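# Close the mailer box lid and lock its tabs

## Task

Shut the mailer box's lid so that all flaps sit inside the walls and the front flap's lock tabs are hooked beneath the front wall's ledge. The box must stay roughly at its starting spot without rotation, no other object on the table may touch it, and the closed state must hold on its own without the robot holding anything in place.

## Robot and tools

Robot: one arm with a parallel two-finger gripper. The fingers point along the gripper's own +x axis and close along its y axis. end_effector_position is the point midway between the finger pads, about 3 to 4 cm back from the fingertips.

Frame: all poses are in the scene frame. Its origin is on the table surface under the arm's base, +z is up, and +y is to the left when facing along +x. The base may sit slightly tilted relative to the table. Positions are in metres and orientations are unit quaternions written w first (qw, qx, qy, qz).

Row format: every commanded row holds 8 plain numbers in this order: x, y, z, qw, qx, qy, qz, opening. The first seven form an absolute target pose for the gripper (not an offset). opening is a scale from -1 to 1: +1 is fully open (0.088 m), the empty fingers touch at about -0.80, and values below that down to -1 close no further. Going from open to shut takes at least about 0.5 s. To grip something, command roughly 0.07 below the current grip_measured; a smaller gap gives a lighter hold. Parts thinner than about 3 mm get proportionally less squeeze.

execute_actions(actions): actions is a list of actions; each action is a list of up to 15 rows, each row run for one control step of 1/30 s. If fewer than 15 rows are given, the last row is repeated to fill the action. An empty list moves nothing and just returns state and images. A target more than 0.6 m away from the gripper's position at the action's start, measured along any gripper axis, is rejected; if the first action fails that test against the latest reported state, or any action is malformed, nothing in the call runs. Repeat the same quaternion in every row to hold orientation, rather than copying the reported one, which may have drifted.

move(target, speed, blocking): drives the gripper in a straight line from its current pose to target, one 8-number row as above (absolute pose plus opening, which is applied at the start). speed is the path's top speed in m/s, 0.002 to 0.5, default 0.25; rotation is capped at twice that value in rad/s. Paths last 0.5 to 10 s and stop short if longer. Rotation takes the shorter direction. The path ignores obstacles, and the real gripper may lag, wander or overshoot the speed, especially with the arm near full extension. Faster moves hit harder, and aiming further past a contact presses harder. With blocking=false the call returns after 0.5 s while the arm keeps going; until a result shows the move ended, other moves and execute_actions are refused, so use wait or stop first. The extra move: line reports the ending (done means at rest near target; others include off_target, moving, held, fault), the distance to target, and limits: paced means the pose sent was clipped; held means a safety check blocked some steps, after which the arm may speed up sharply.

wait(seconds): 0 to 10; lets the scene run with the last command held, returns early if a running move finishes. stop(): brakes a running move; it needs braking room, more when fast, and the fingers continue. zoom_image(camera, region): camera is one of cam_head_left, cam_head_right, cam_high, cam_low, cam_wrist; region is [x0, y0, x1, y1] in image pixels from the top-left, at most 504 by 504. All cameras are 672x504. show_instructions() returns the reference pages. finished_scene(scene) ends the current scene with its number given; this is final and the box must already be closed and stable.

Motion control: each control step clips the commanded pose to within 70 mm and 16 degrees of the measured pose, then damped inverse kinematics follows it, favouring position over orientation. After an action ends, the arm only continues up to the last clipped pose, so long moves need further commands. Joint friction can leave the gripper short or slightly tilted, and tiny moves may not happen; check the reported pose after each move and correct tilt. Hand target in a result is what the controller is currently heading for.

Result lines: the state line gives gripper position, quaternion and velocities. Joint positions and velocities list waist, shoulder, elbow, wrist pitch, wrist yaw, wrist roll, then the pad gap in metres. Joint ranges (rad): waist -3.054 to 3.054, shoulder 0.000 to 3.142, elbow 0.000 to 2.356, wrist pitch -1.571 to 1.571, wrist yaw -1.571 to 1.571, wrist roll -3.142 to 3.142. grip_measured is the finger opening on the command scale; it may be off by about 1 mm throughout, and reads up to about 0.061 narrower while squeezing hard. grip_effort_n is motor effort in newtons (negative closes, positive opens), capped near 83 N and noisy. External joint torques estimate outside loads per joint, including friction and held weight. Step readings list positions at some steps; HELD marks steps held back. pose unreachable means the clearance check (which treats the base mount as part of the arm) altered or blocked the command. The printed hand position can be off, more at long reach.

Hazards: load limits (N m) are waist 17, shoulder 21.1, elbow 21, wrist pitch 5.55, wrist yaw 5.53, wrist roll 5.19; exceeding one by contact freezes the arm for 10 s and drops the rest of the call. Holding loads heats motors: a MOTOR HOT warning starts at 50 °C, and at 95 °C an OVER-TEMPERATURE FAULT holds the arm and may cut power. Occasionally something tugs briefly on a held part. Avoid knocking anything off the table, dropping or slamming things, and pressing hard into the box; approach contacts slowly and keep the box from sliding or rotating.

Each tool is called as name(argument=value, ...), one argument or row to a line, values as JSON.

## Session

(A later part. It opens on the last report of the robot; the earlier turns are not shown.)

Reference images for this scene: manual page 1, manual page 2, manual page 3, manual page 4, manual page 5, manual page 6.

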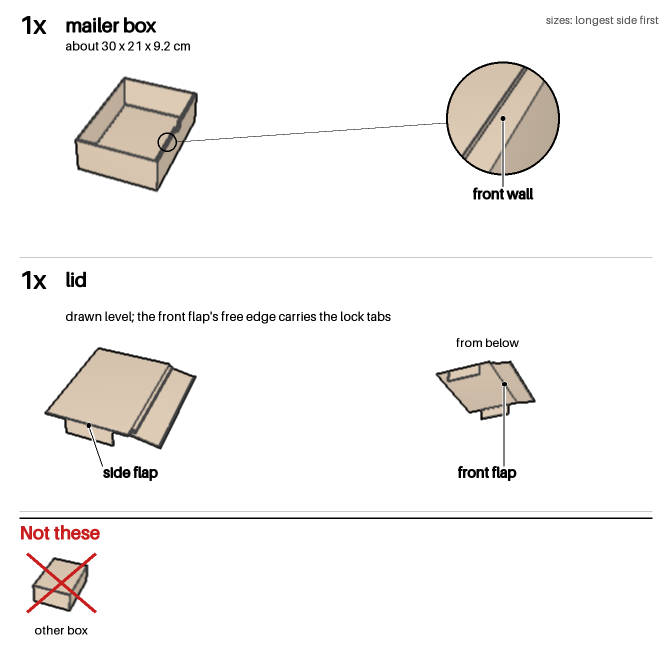

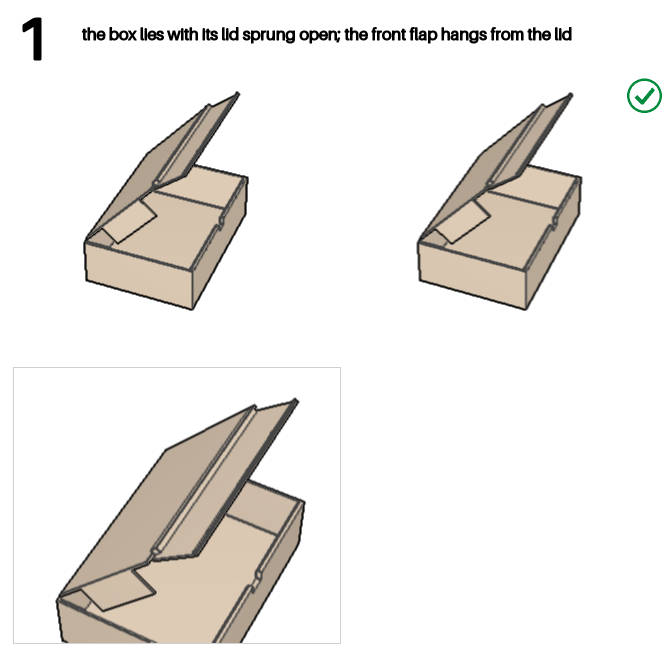

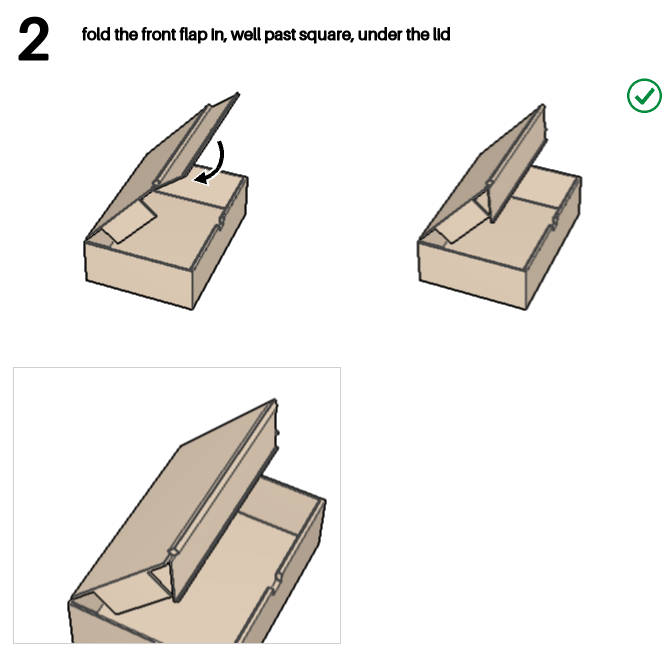

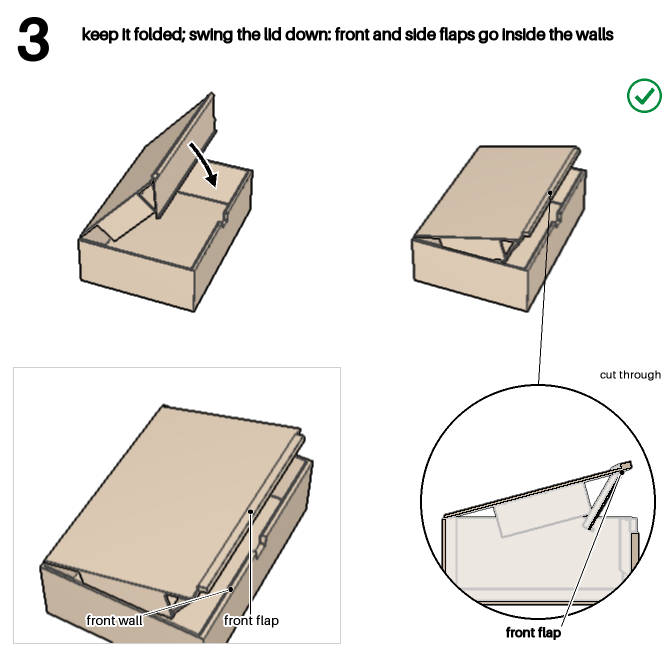

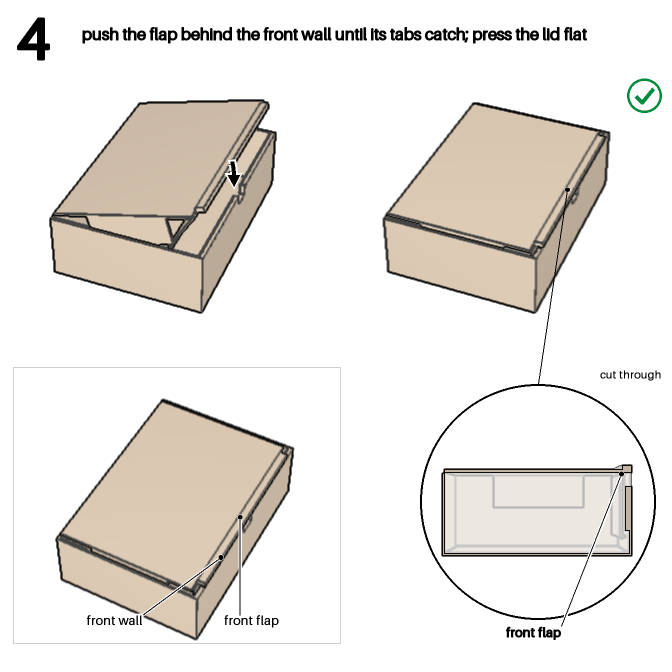

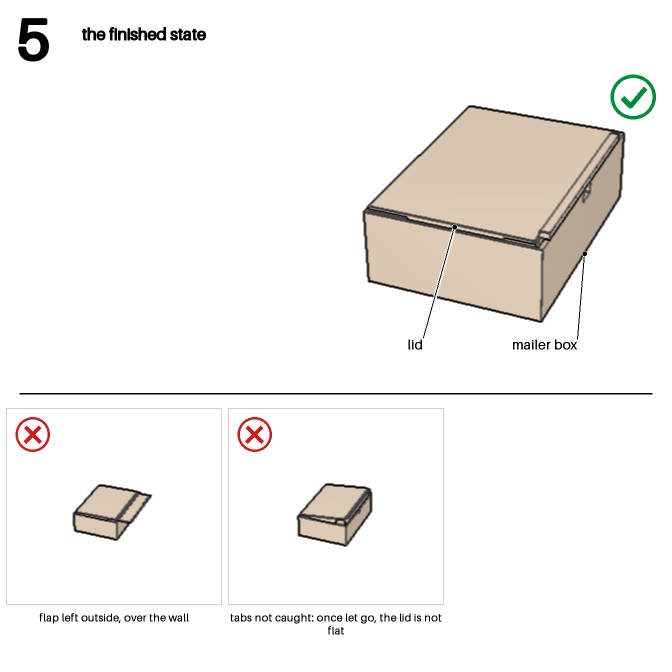

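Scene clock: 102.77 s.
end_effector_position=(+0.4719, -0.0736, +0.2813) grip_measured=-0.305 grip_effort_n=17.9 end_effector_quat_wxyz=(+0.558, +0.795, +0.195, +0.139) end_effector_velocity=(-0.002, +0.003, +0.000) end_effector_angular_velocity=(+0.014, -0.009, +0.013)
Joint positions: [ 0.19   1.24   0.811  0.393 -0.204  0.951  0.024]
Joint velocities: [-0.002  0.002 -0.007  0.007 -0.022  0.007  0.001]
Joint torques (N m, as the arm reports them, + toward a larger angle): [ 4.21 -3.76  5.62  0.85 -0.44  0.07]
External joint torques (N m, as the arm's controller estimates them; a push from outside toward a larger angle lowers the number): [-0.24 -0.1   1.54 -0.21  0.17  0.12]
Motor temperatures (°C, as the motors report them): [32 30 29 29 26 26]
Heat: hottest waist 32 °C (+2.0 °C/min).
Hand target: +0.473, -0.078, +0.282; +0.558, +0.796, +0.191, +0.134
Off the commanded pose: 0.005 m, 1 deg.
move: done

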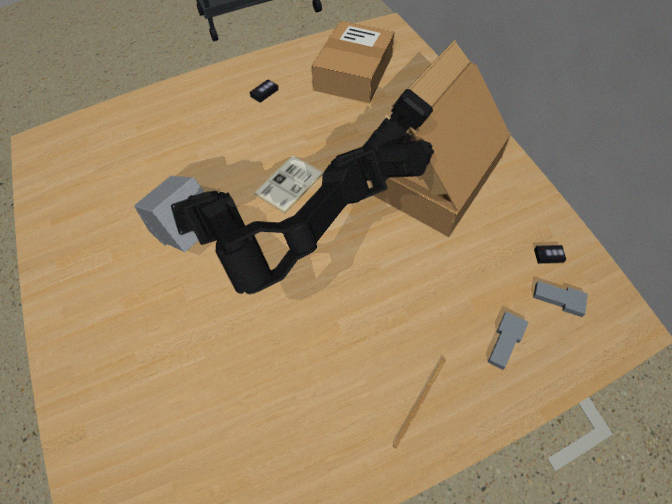

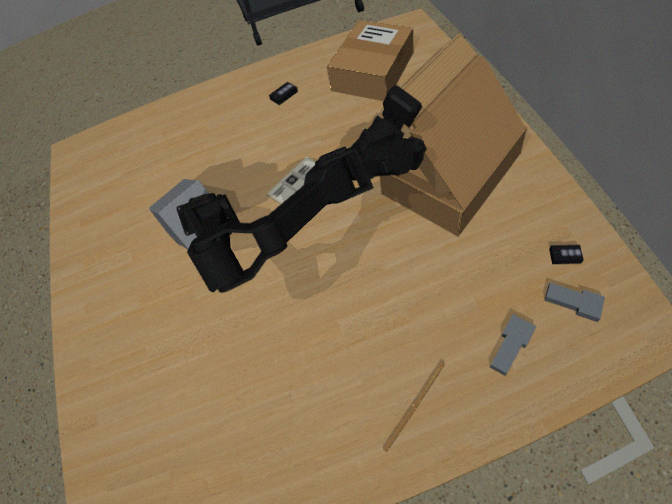

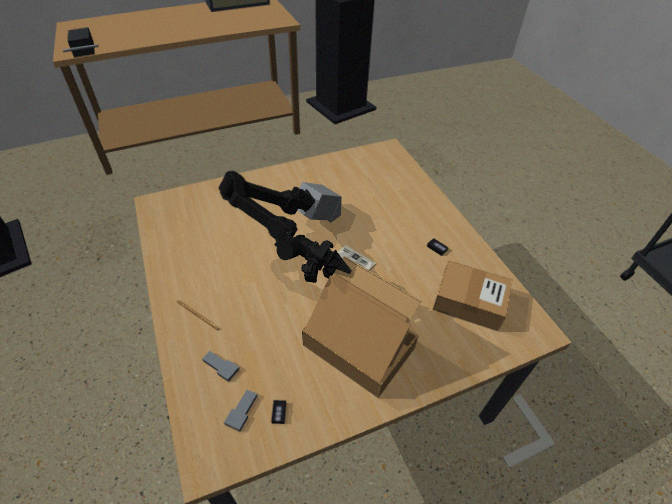

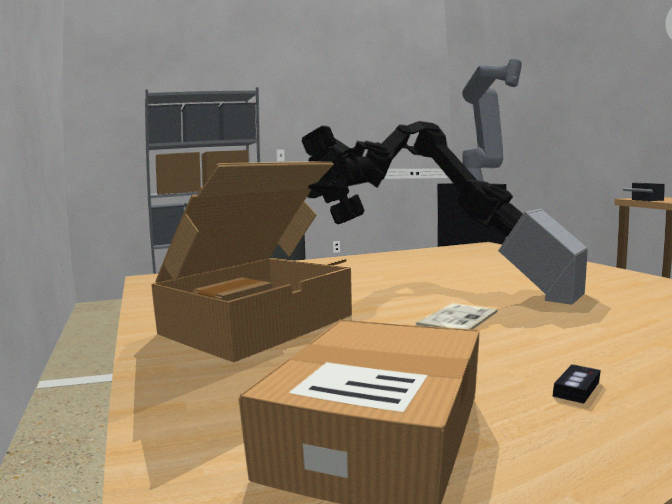

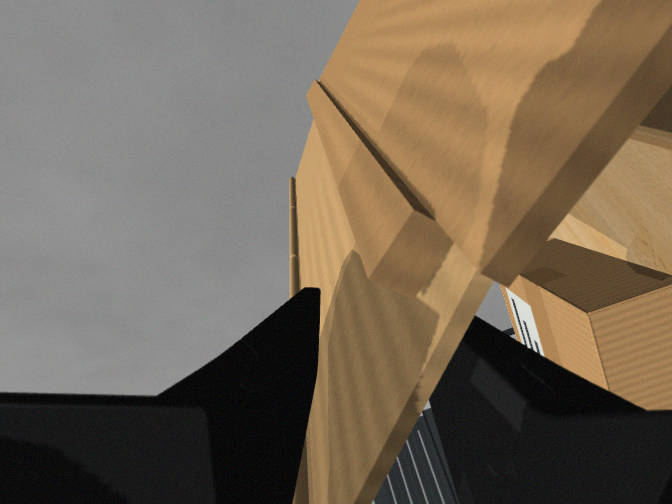

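move(
  target=[0.456,-0.089,0.284,0.449,0.862,0.207,0.108,-0.2],
  speed=0.1,
)

move(
  target=[0.456,-0.089,0.284,0.449,0.862,0.207,0.108,-0.8],
)

Scene clock: 107.27 s.
end_effector_position=(+0.4585, -0.0900, +0.2861) grip_measured=-0.202 grip_effort_n=17.9 end_effector_quat_wxyz=(+0.452, +0.861, +0.203, +0.109) end_effector_velocity=(-0.001, -0.001, -0.001) end_effector_angular_velocity=(+0.020, +0.011, +0.002)
Joint positions: [ 0.176  1.153  0.787  0.345 -0.21   1.212  0.029]
Joint velocities: [-0.007 -0.007 -0.002 -0.007 -0.007  0.022 -0.   ]
Joint torques (N m, as the arm reports them, + toward a larger angle): [ 3.78 -3.53  3.91  0.87 -0.8   0.12]
External joint torques (N m, as the arm's controller estimates them; a push from outside toward a larger angle lowers the number): [-0.15 -0.05 -0.3  -0.21 -0.2   0.17]
Motor temperatures (°C, as the motors report them): [32 30 29 29 26 26]
Heat: hottest waist 32 °C (+2.0 °C/min).
Hand target: +0.456, -0.089, +0.284; +0.449, +0.862, +0.207, +0.108
Off the commanded pose: 0.003 m, 1 deg.
move: done

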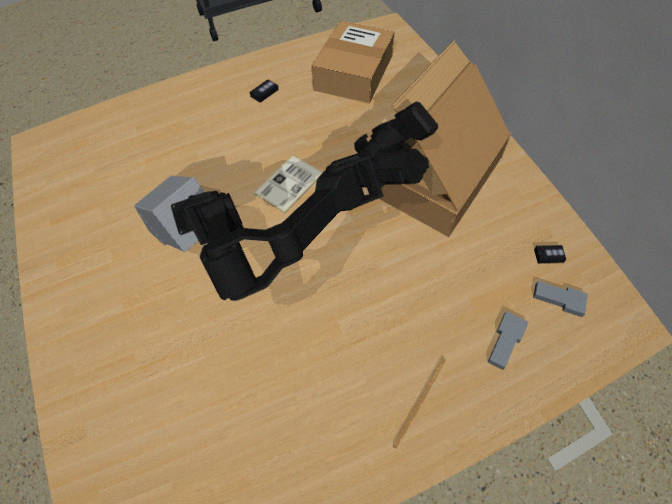

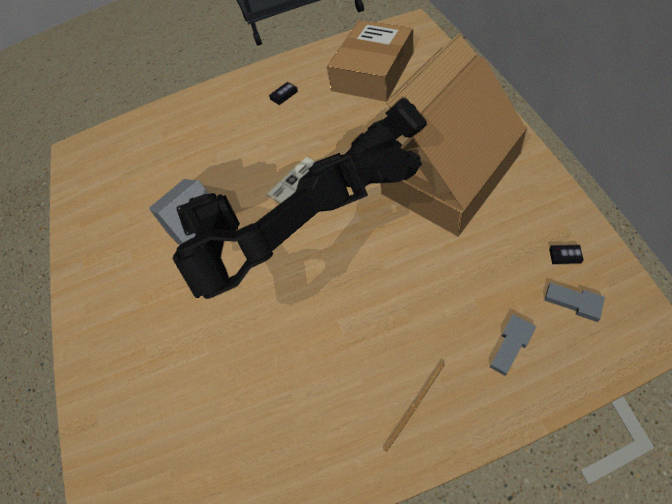

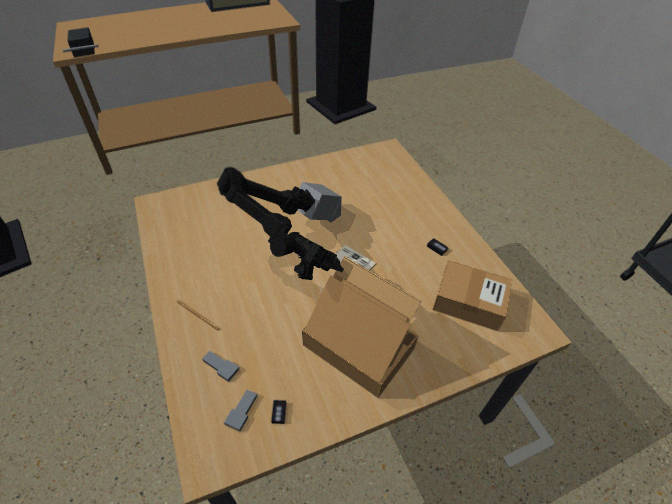

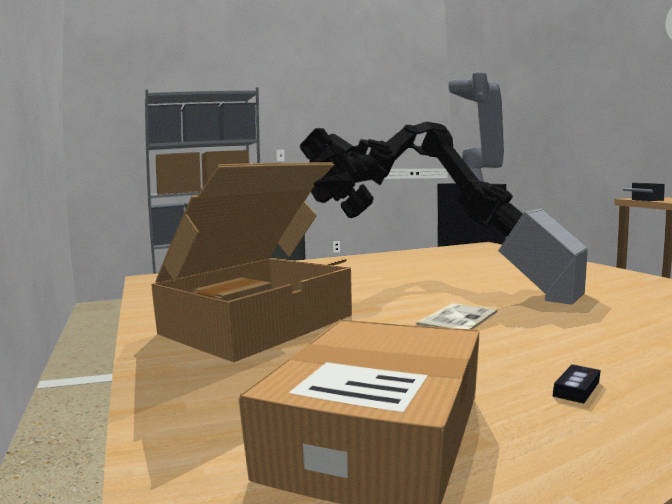

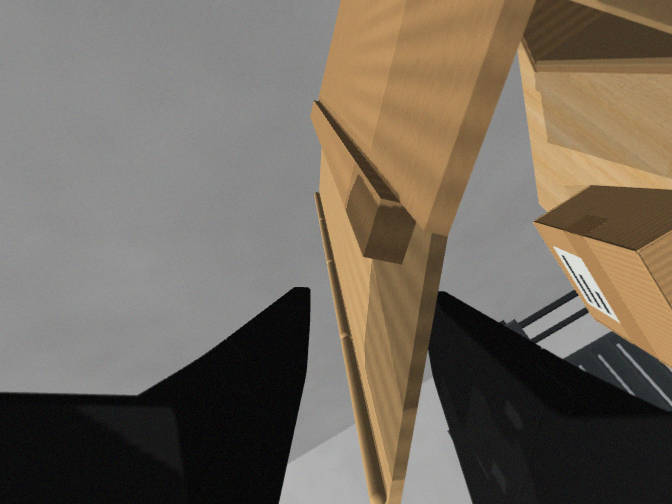

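Scene clock: 107.97 s.
end_effector_position=(+0.4583, -0.0902, +0.2870) grip_measured=-0.779 grip_effort_n=-83.5 end_effector_quat_wxyz=(+0.451, +0.862, +0.203, +0.111) end_effector_velocity=(-0.003, +0.005, -0.001) end_effector_angular_velocity=(+0.012, +0.002, +0.029)
Joint positions: [ 0.176  1.152  0.787  0.345 -0.214  1.213  0.001]
Joint velocities: [-0.002 -0.002 -0.002 -0.022 -0.022  0.007 -0.   ]
Joint torques (N m, as the arm reports them, + toward a larger angle): [ 3.75 -3.44  3.86  0.86 -0.64  0.11]
External joint torques (N m, as the arm's controller estimates them; a push from outside toward a larger angle lowers the number): [-0.2  -0.04 -0.25 -0.19 -0.04  0.16]
Motor temperatures (°C, as the motors report them): [32 30 29 29 26 26]
Heat: hottest waist 32 °C (+2.0 °C/min).
Hand target: +0.456, -0.089, +0.284; +0.449, +0.862, +0.207, +0.108
Off the commanded pose: 0.004 m, 1 deg.
move: done

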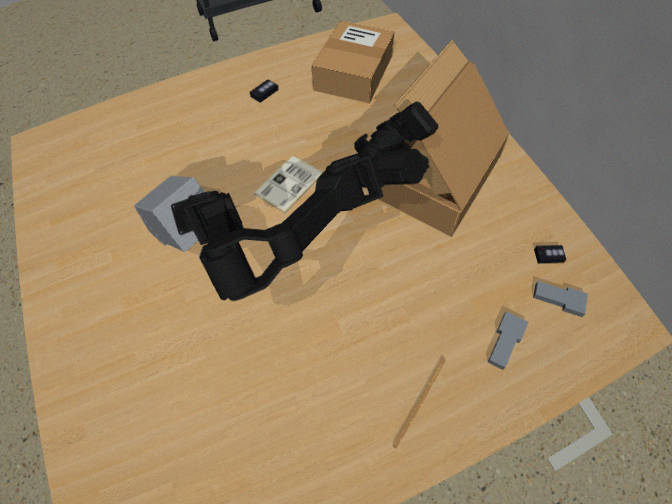

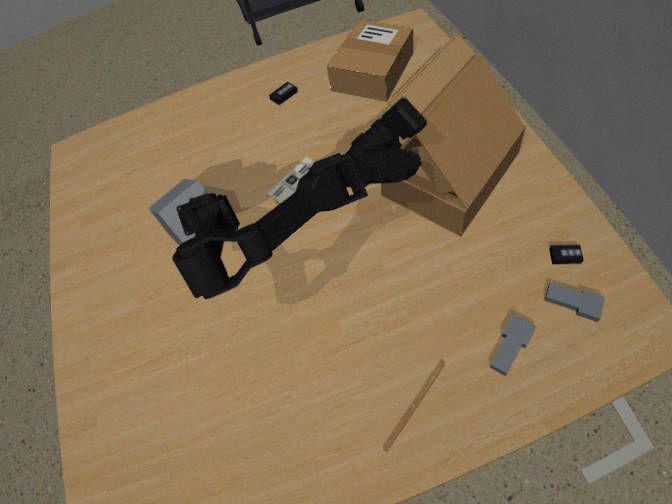

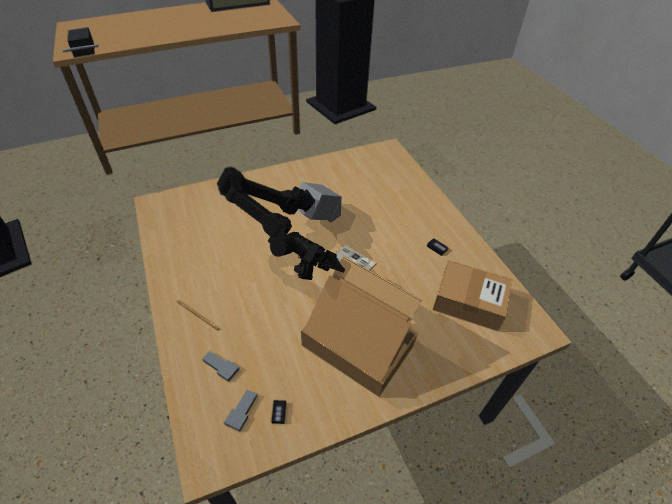

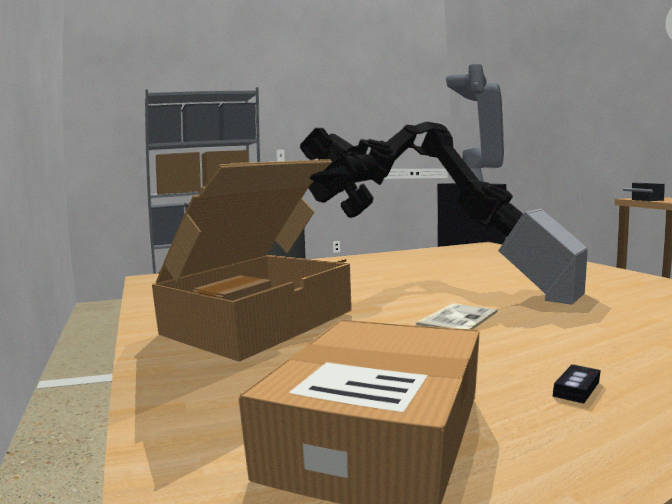

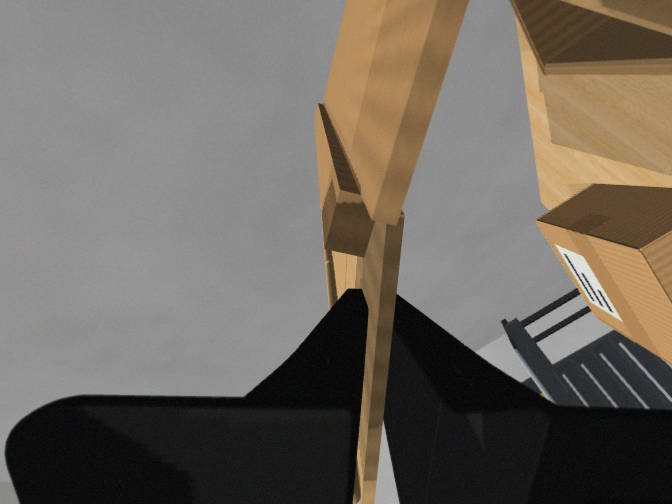

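Reverse the path, offset −0.017 u.

move(
  target=[0.447,-0.063,0.236,0.745,0.625,0.15,0.178,-0.8],
  speed=0.15,
)

move(
  target=[0.443,-0.055,0.19,0.927,0.292,0.07,0.222,-0.8],
  speed=0.15,
)

move(
  target=[0.451,-0.07,0.172,0.967,-0.102,-0.024,0.232,-0.8],
  speed=0.12,
)

Scene clock: 115.37 s.
end_effector_position=(+0.4484, -0.0672, +0.2411) grip_measured=-0.780 grip_effort_n=-83.5 end_effector_quat_wxyz=(+0.745, +0.628, +0.143, +0.177) end_effector_velocity=(-0.003, +0.004, -0.003) end_effector_angular_velocity=(-0.001, -0.003, +0.022)
Joint positions: [ 0.082  1.233  0.638  0.581 -0.304  0.437  0.001]
Joint velocities: [-0.007  0.002 -0.007 -0.007 -0.022 -0.007 -0.   ]
Joint torques (N m, as the arm reports them, + toward a larger angle): [ 3.87 -2.36  3.29  1.2  -0.73 -0.25]
External joint torques (N m, as the arm's controller estimates them; a push from outside toward a larger angle lowers the number): [-0.21  1.47 -0.33  0.15 -0.12 -0.19]
Motor temperatures (°C, as the motors report them): [32 30 29 29 26 26]
Heat: hottest waist 32 °C (+1.0 °C/min).
Hand target: +0.447, -0.063, +0.236; +0.745, +0.625, +0.150, +0.178
Off the commanded pose: 0.007 m, 1 deg.
move: done

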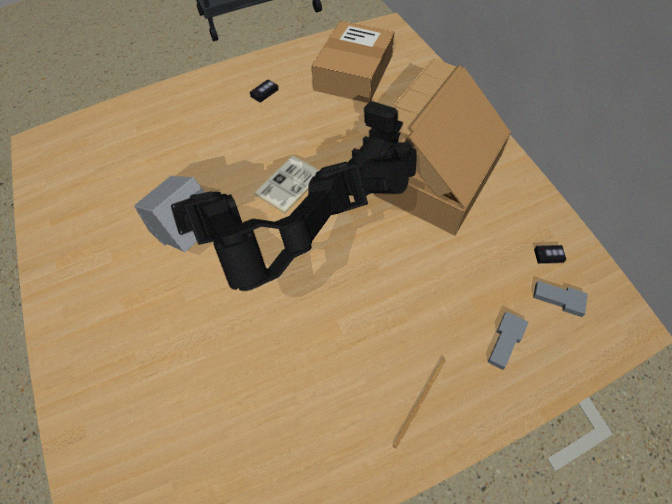

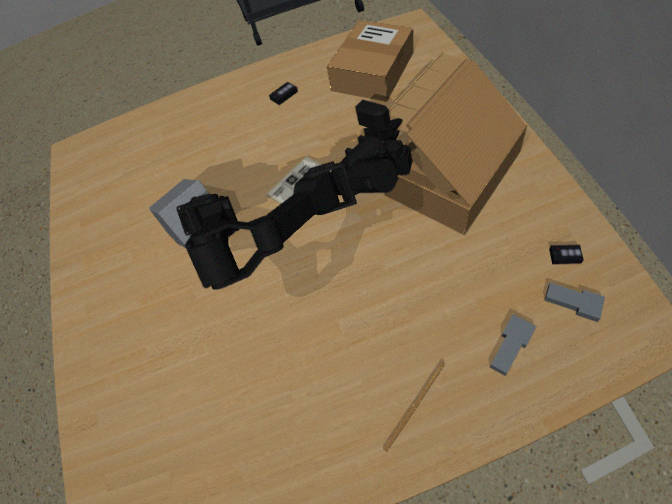

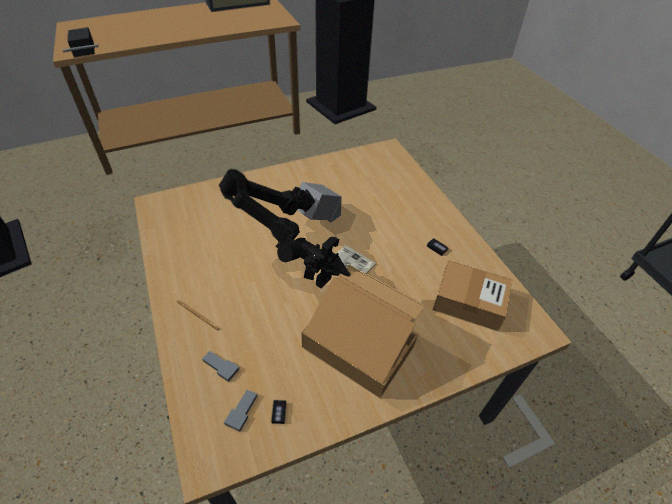

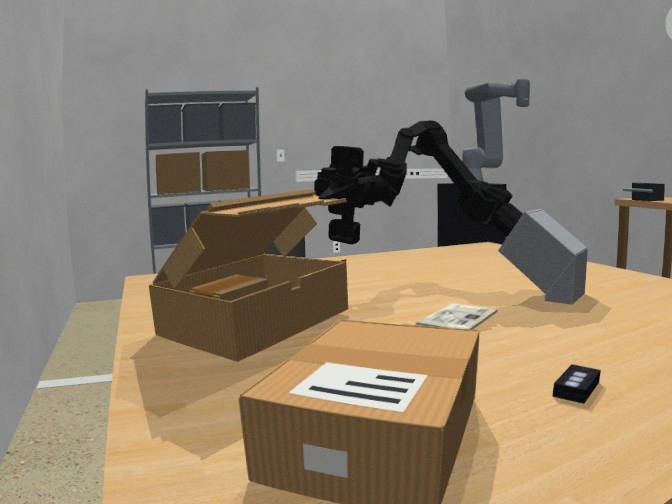

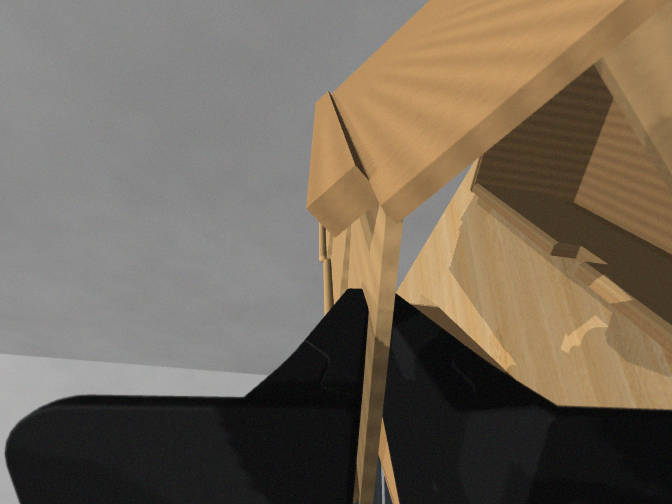

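Scene clock: 118.40 s.
end_effector_position=(+0.4454, -0.0599, +0.1946) grip_measured=-0.780 grip_effort_n=-83.5 end_effector_quat_wxyz=(+0.929, +0.294, +0.065, +0.217) end_effector_velocity=(-0.000, +0.000, -0.000) end_effector_angular_velocity=(-0.031, -0.021, +0.001)
Joint positions: [-0.046  1.359  0.577  0.771 -0.429 -0.352  0.001]
Joint velocities: [-0.002  0.002 -0.002  0.007 -0.007 -0.037 -0.   ]
Joint torques (N m, as the arm reports them, + toward a larger angle): [ 4.31 -2.93  2.51  1.1  -0.85 -0.22]
External joint torques (N m, as the arm's controller estimates them; a push from outside toward a larger angle lowers the number): [-0.04  1.54 -0.41  0.05 -0.23 -0.19]
Motor temperatures (°C, as the motors report them): [32 30 29 29 26 26]
Heat: hottest waist 32 °C (+1.0 °C/min).
Hand target: +0.443, -0.055, +0.190; +0.927, +0.292, +0.070, +0.222
Off the commanded pose: 0.007 m, 1 deg.
move: done

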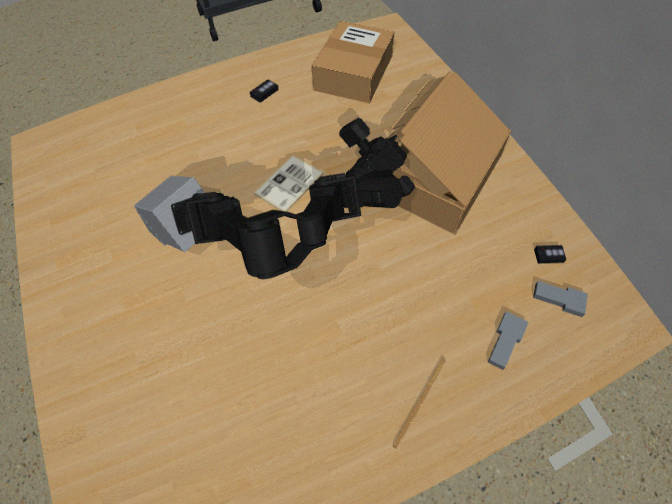

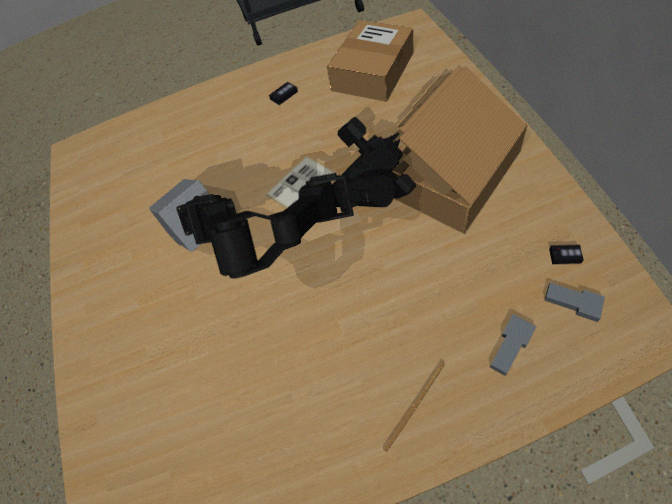

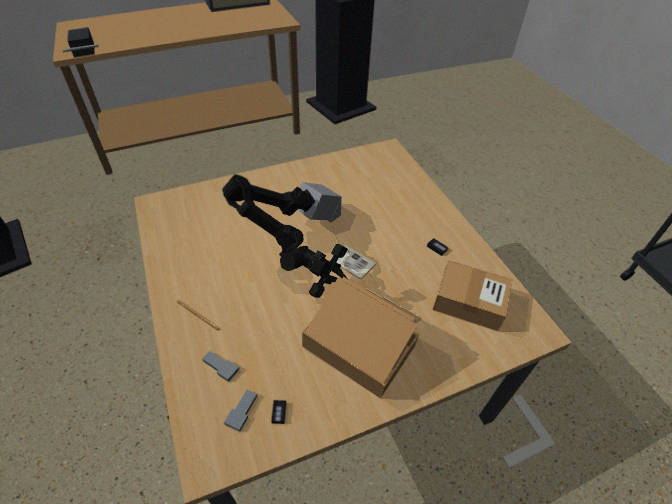

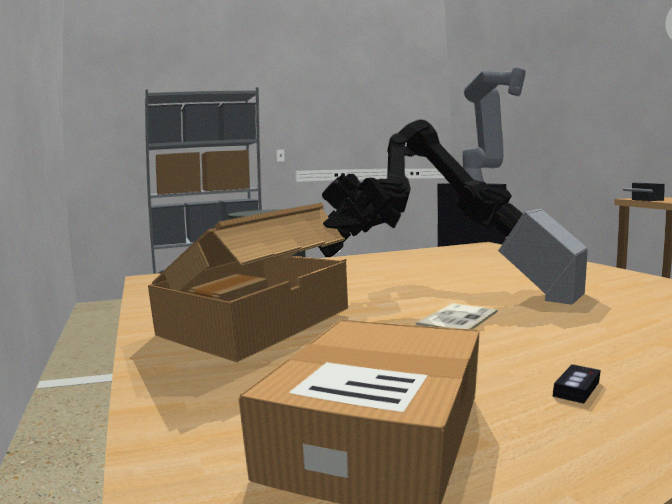

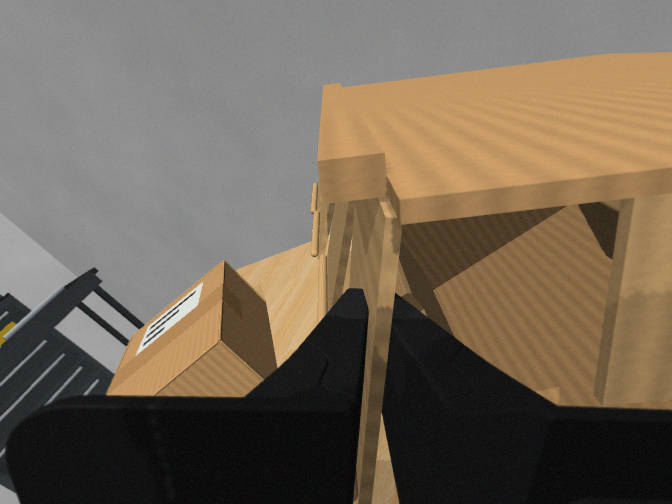

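Scene clock: 122.20 s.
end_effector_position=(+0.4494, -0.0699, +0.1729) grip_measured=-0.781 grip_effort_n=-83.5 end_effector_quat_wxyz=(+0.968, -0.097, -0.022, +0.231) end_effector_velocity=(-0.002, +0.002, +0.001) end_effector_angular_velocity=(-0.011, -0.019, +0.016)
Joint positions: [-0.131  1.403  0.61   0.762 -0.513 -1.173  0.001]
Joint velocities: [-0.002 -0.002 -0.002 -0.007 -0.022 -0.022 -0.   ]
Joint torques (N m, as the arm reports them, + toward a larger angle): [ 4.42 -3.38  4.09  0.95 -0.88 -0.29]
External joint torques (N m, as the arm's controller estimates them; a push from outside toward a larger angle lowers the number): [ 0.    1.52  1.48 -0.04 -0.25 -0.3 ]
Motor temperatures (°C, as the motors report them): [32 30 29 29 26 26]
Heat: hottest waist 32 °C (+1.0 °C/min).
Hand target: +0.451, -0.070, +0.172; +0.967, -0.102, -0.024, +0.232
Off the commanded pose: 0.002 m, 1 deg.
move: done

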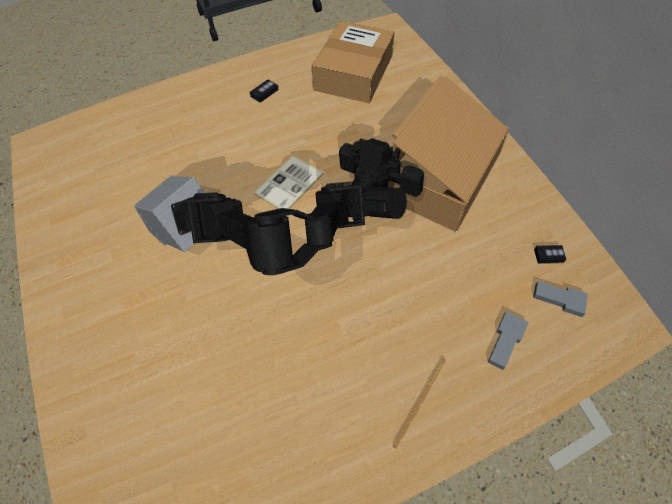

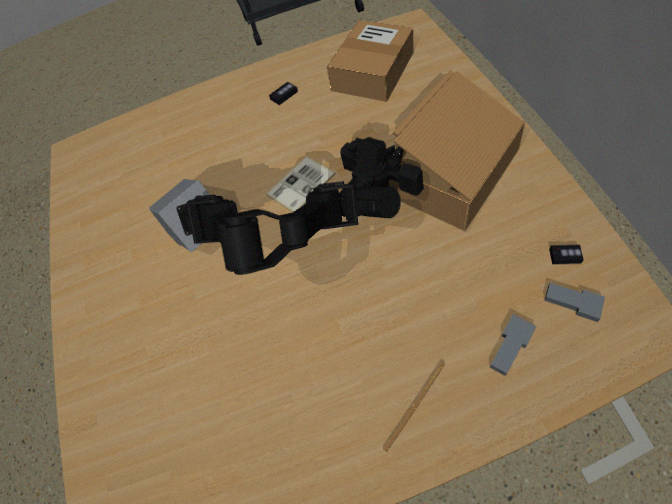

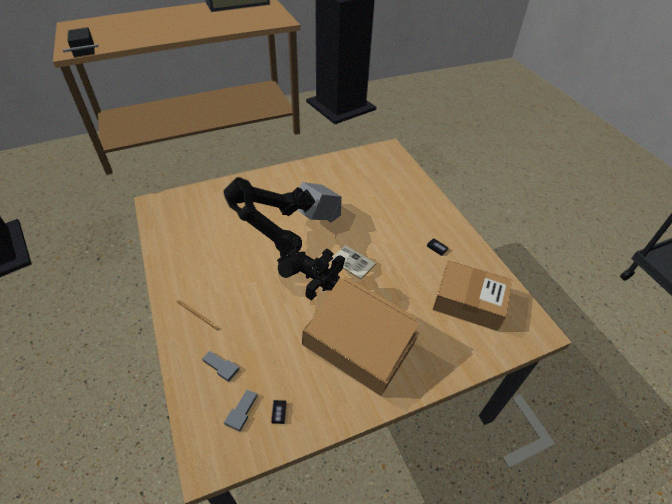

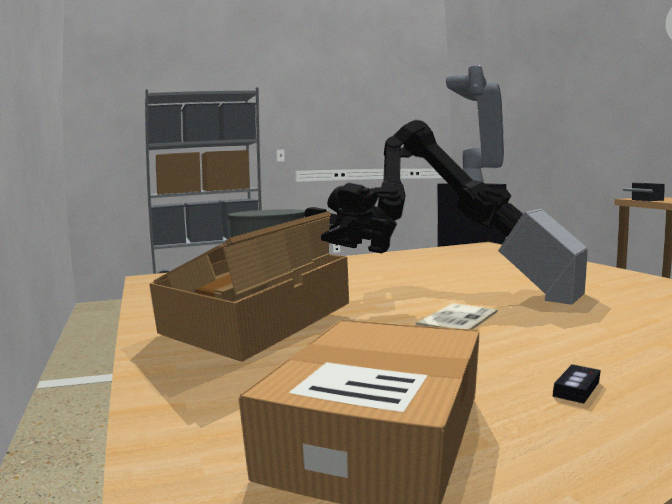

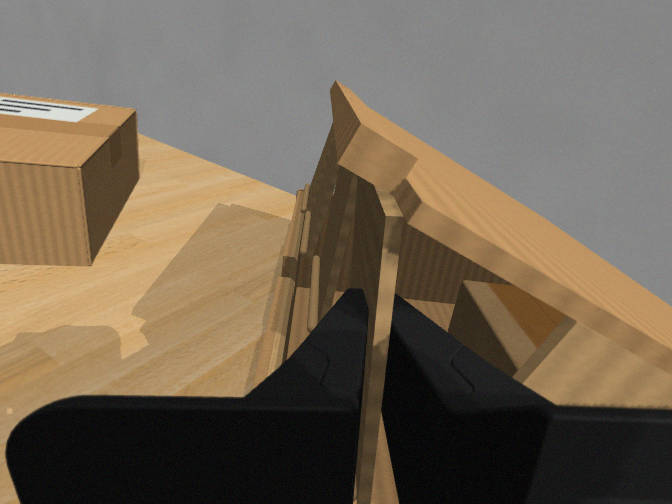

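Better fold. Lower, with slightly less yaw.

move(
  target=[0.451,-0.062,0.145,0.962,-0.17,-0.038,0.213,-0.8],
  speed=0.04,
)

zoom_image(
  camera="cam_low",
  region=[130,190,390,370],
)

Scene clock: 127.23 s.
end_effector_position=(+0.4522, -0.0639, +0.1490) grip_measured=-0.781 grip_effort_n=-83.5 end_effector_quat_wxyz=(+0.962, -0.166, -0.040, +0.211) end_effector_velocity=(-0.000, +0.003, -0.000) end_effector_angular_velocity=(-0.013, -0.022, +0.013)
Joint positions: [-0.172  1.526  0.594  0.941 -0.541 -1.297  0.001]
Joint velocities: [-0.002  0.012  0.002  0.007 -0.022 -0.022  0.   ]
Joint torques (N m, as the arm reports them, + toward a larger angle): [ 4.59 -3.41  2.04  1.33 -0.7  -0.31]
External joint torques (N m, as the arm's controller estimates them; a push from outside toward a larger angle lowers the number): [-0.07  1.73 -0.03  0.32 -0.08 -0.34]
Motor temperatures (°C, as the motors report them): [32 30 29 29 26 26]
Heat: hottest waist 32 °C (+1.0 °C/min).
Hand target: +0.451, -0.062, +0.145; +0.961, -0.170, -0.038, +0.213
Off the commanded pose: 0.005 m, 1 deg.
move: done

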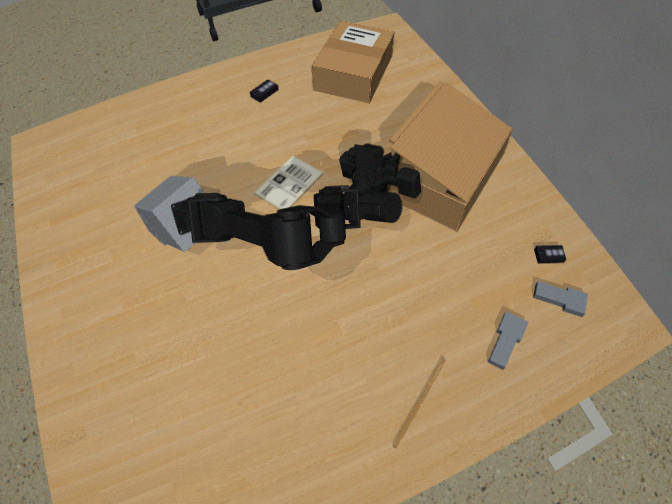

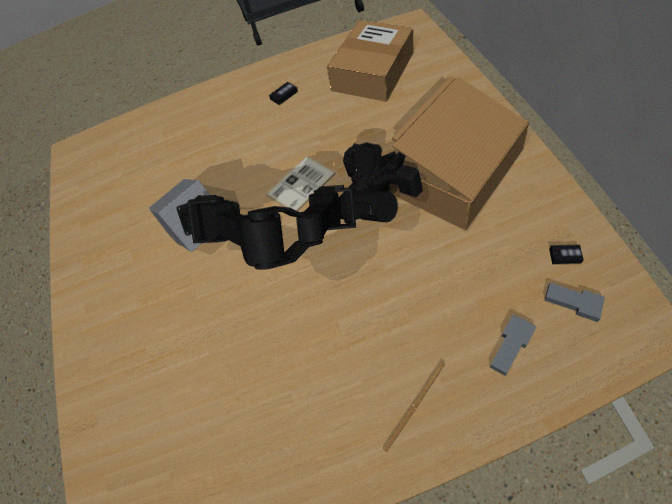

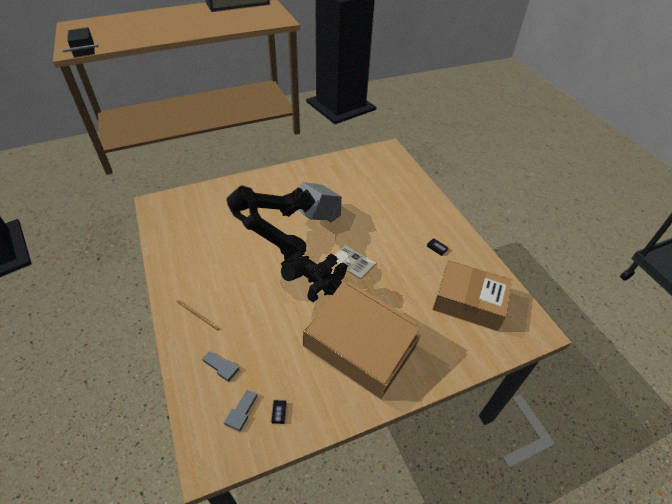

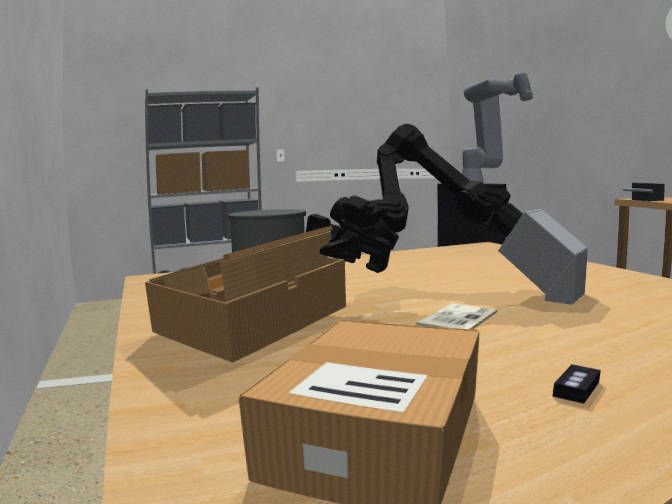

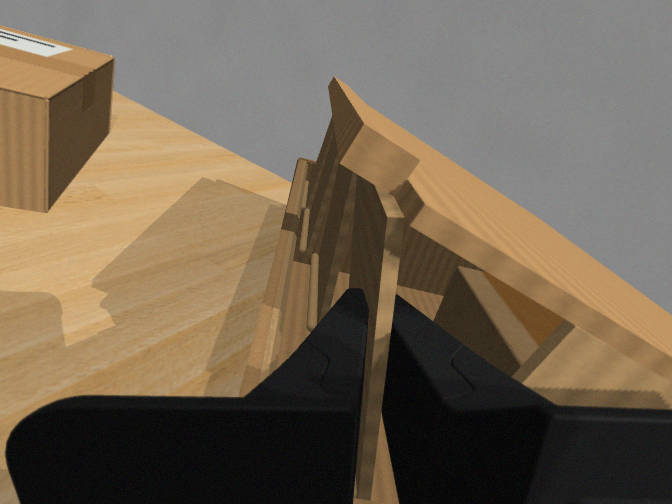

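Region (130, 190, 390, 370) of cam_low's 672x504 image, scaled by 1.938, with more detail than that image has; it fills the top 349 rows of this view, and the rest is white.

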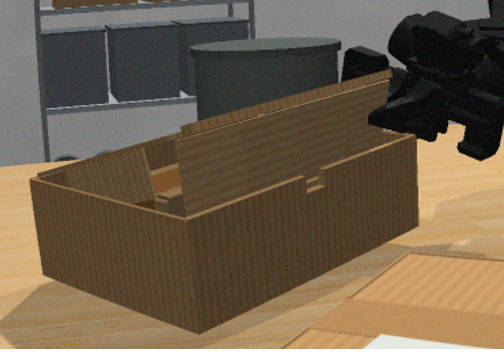

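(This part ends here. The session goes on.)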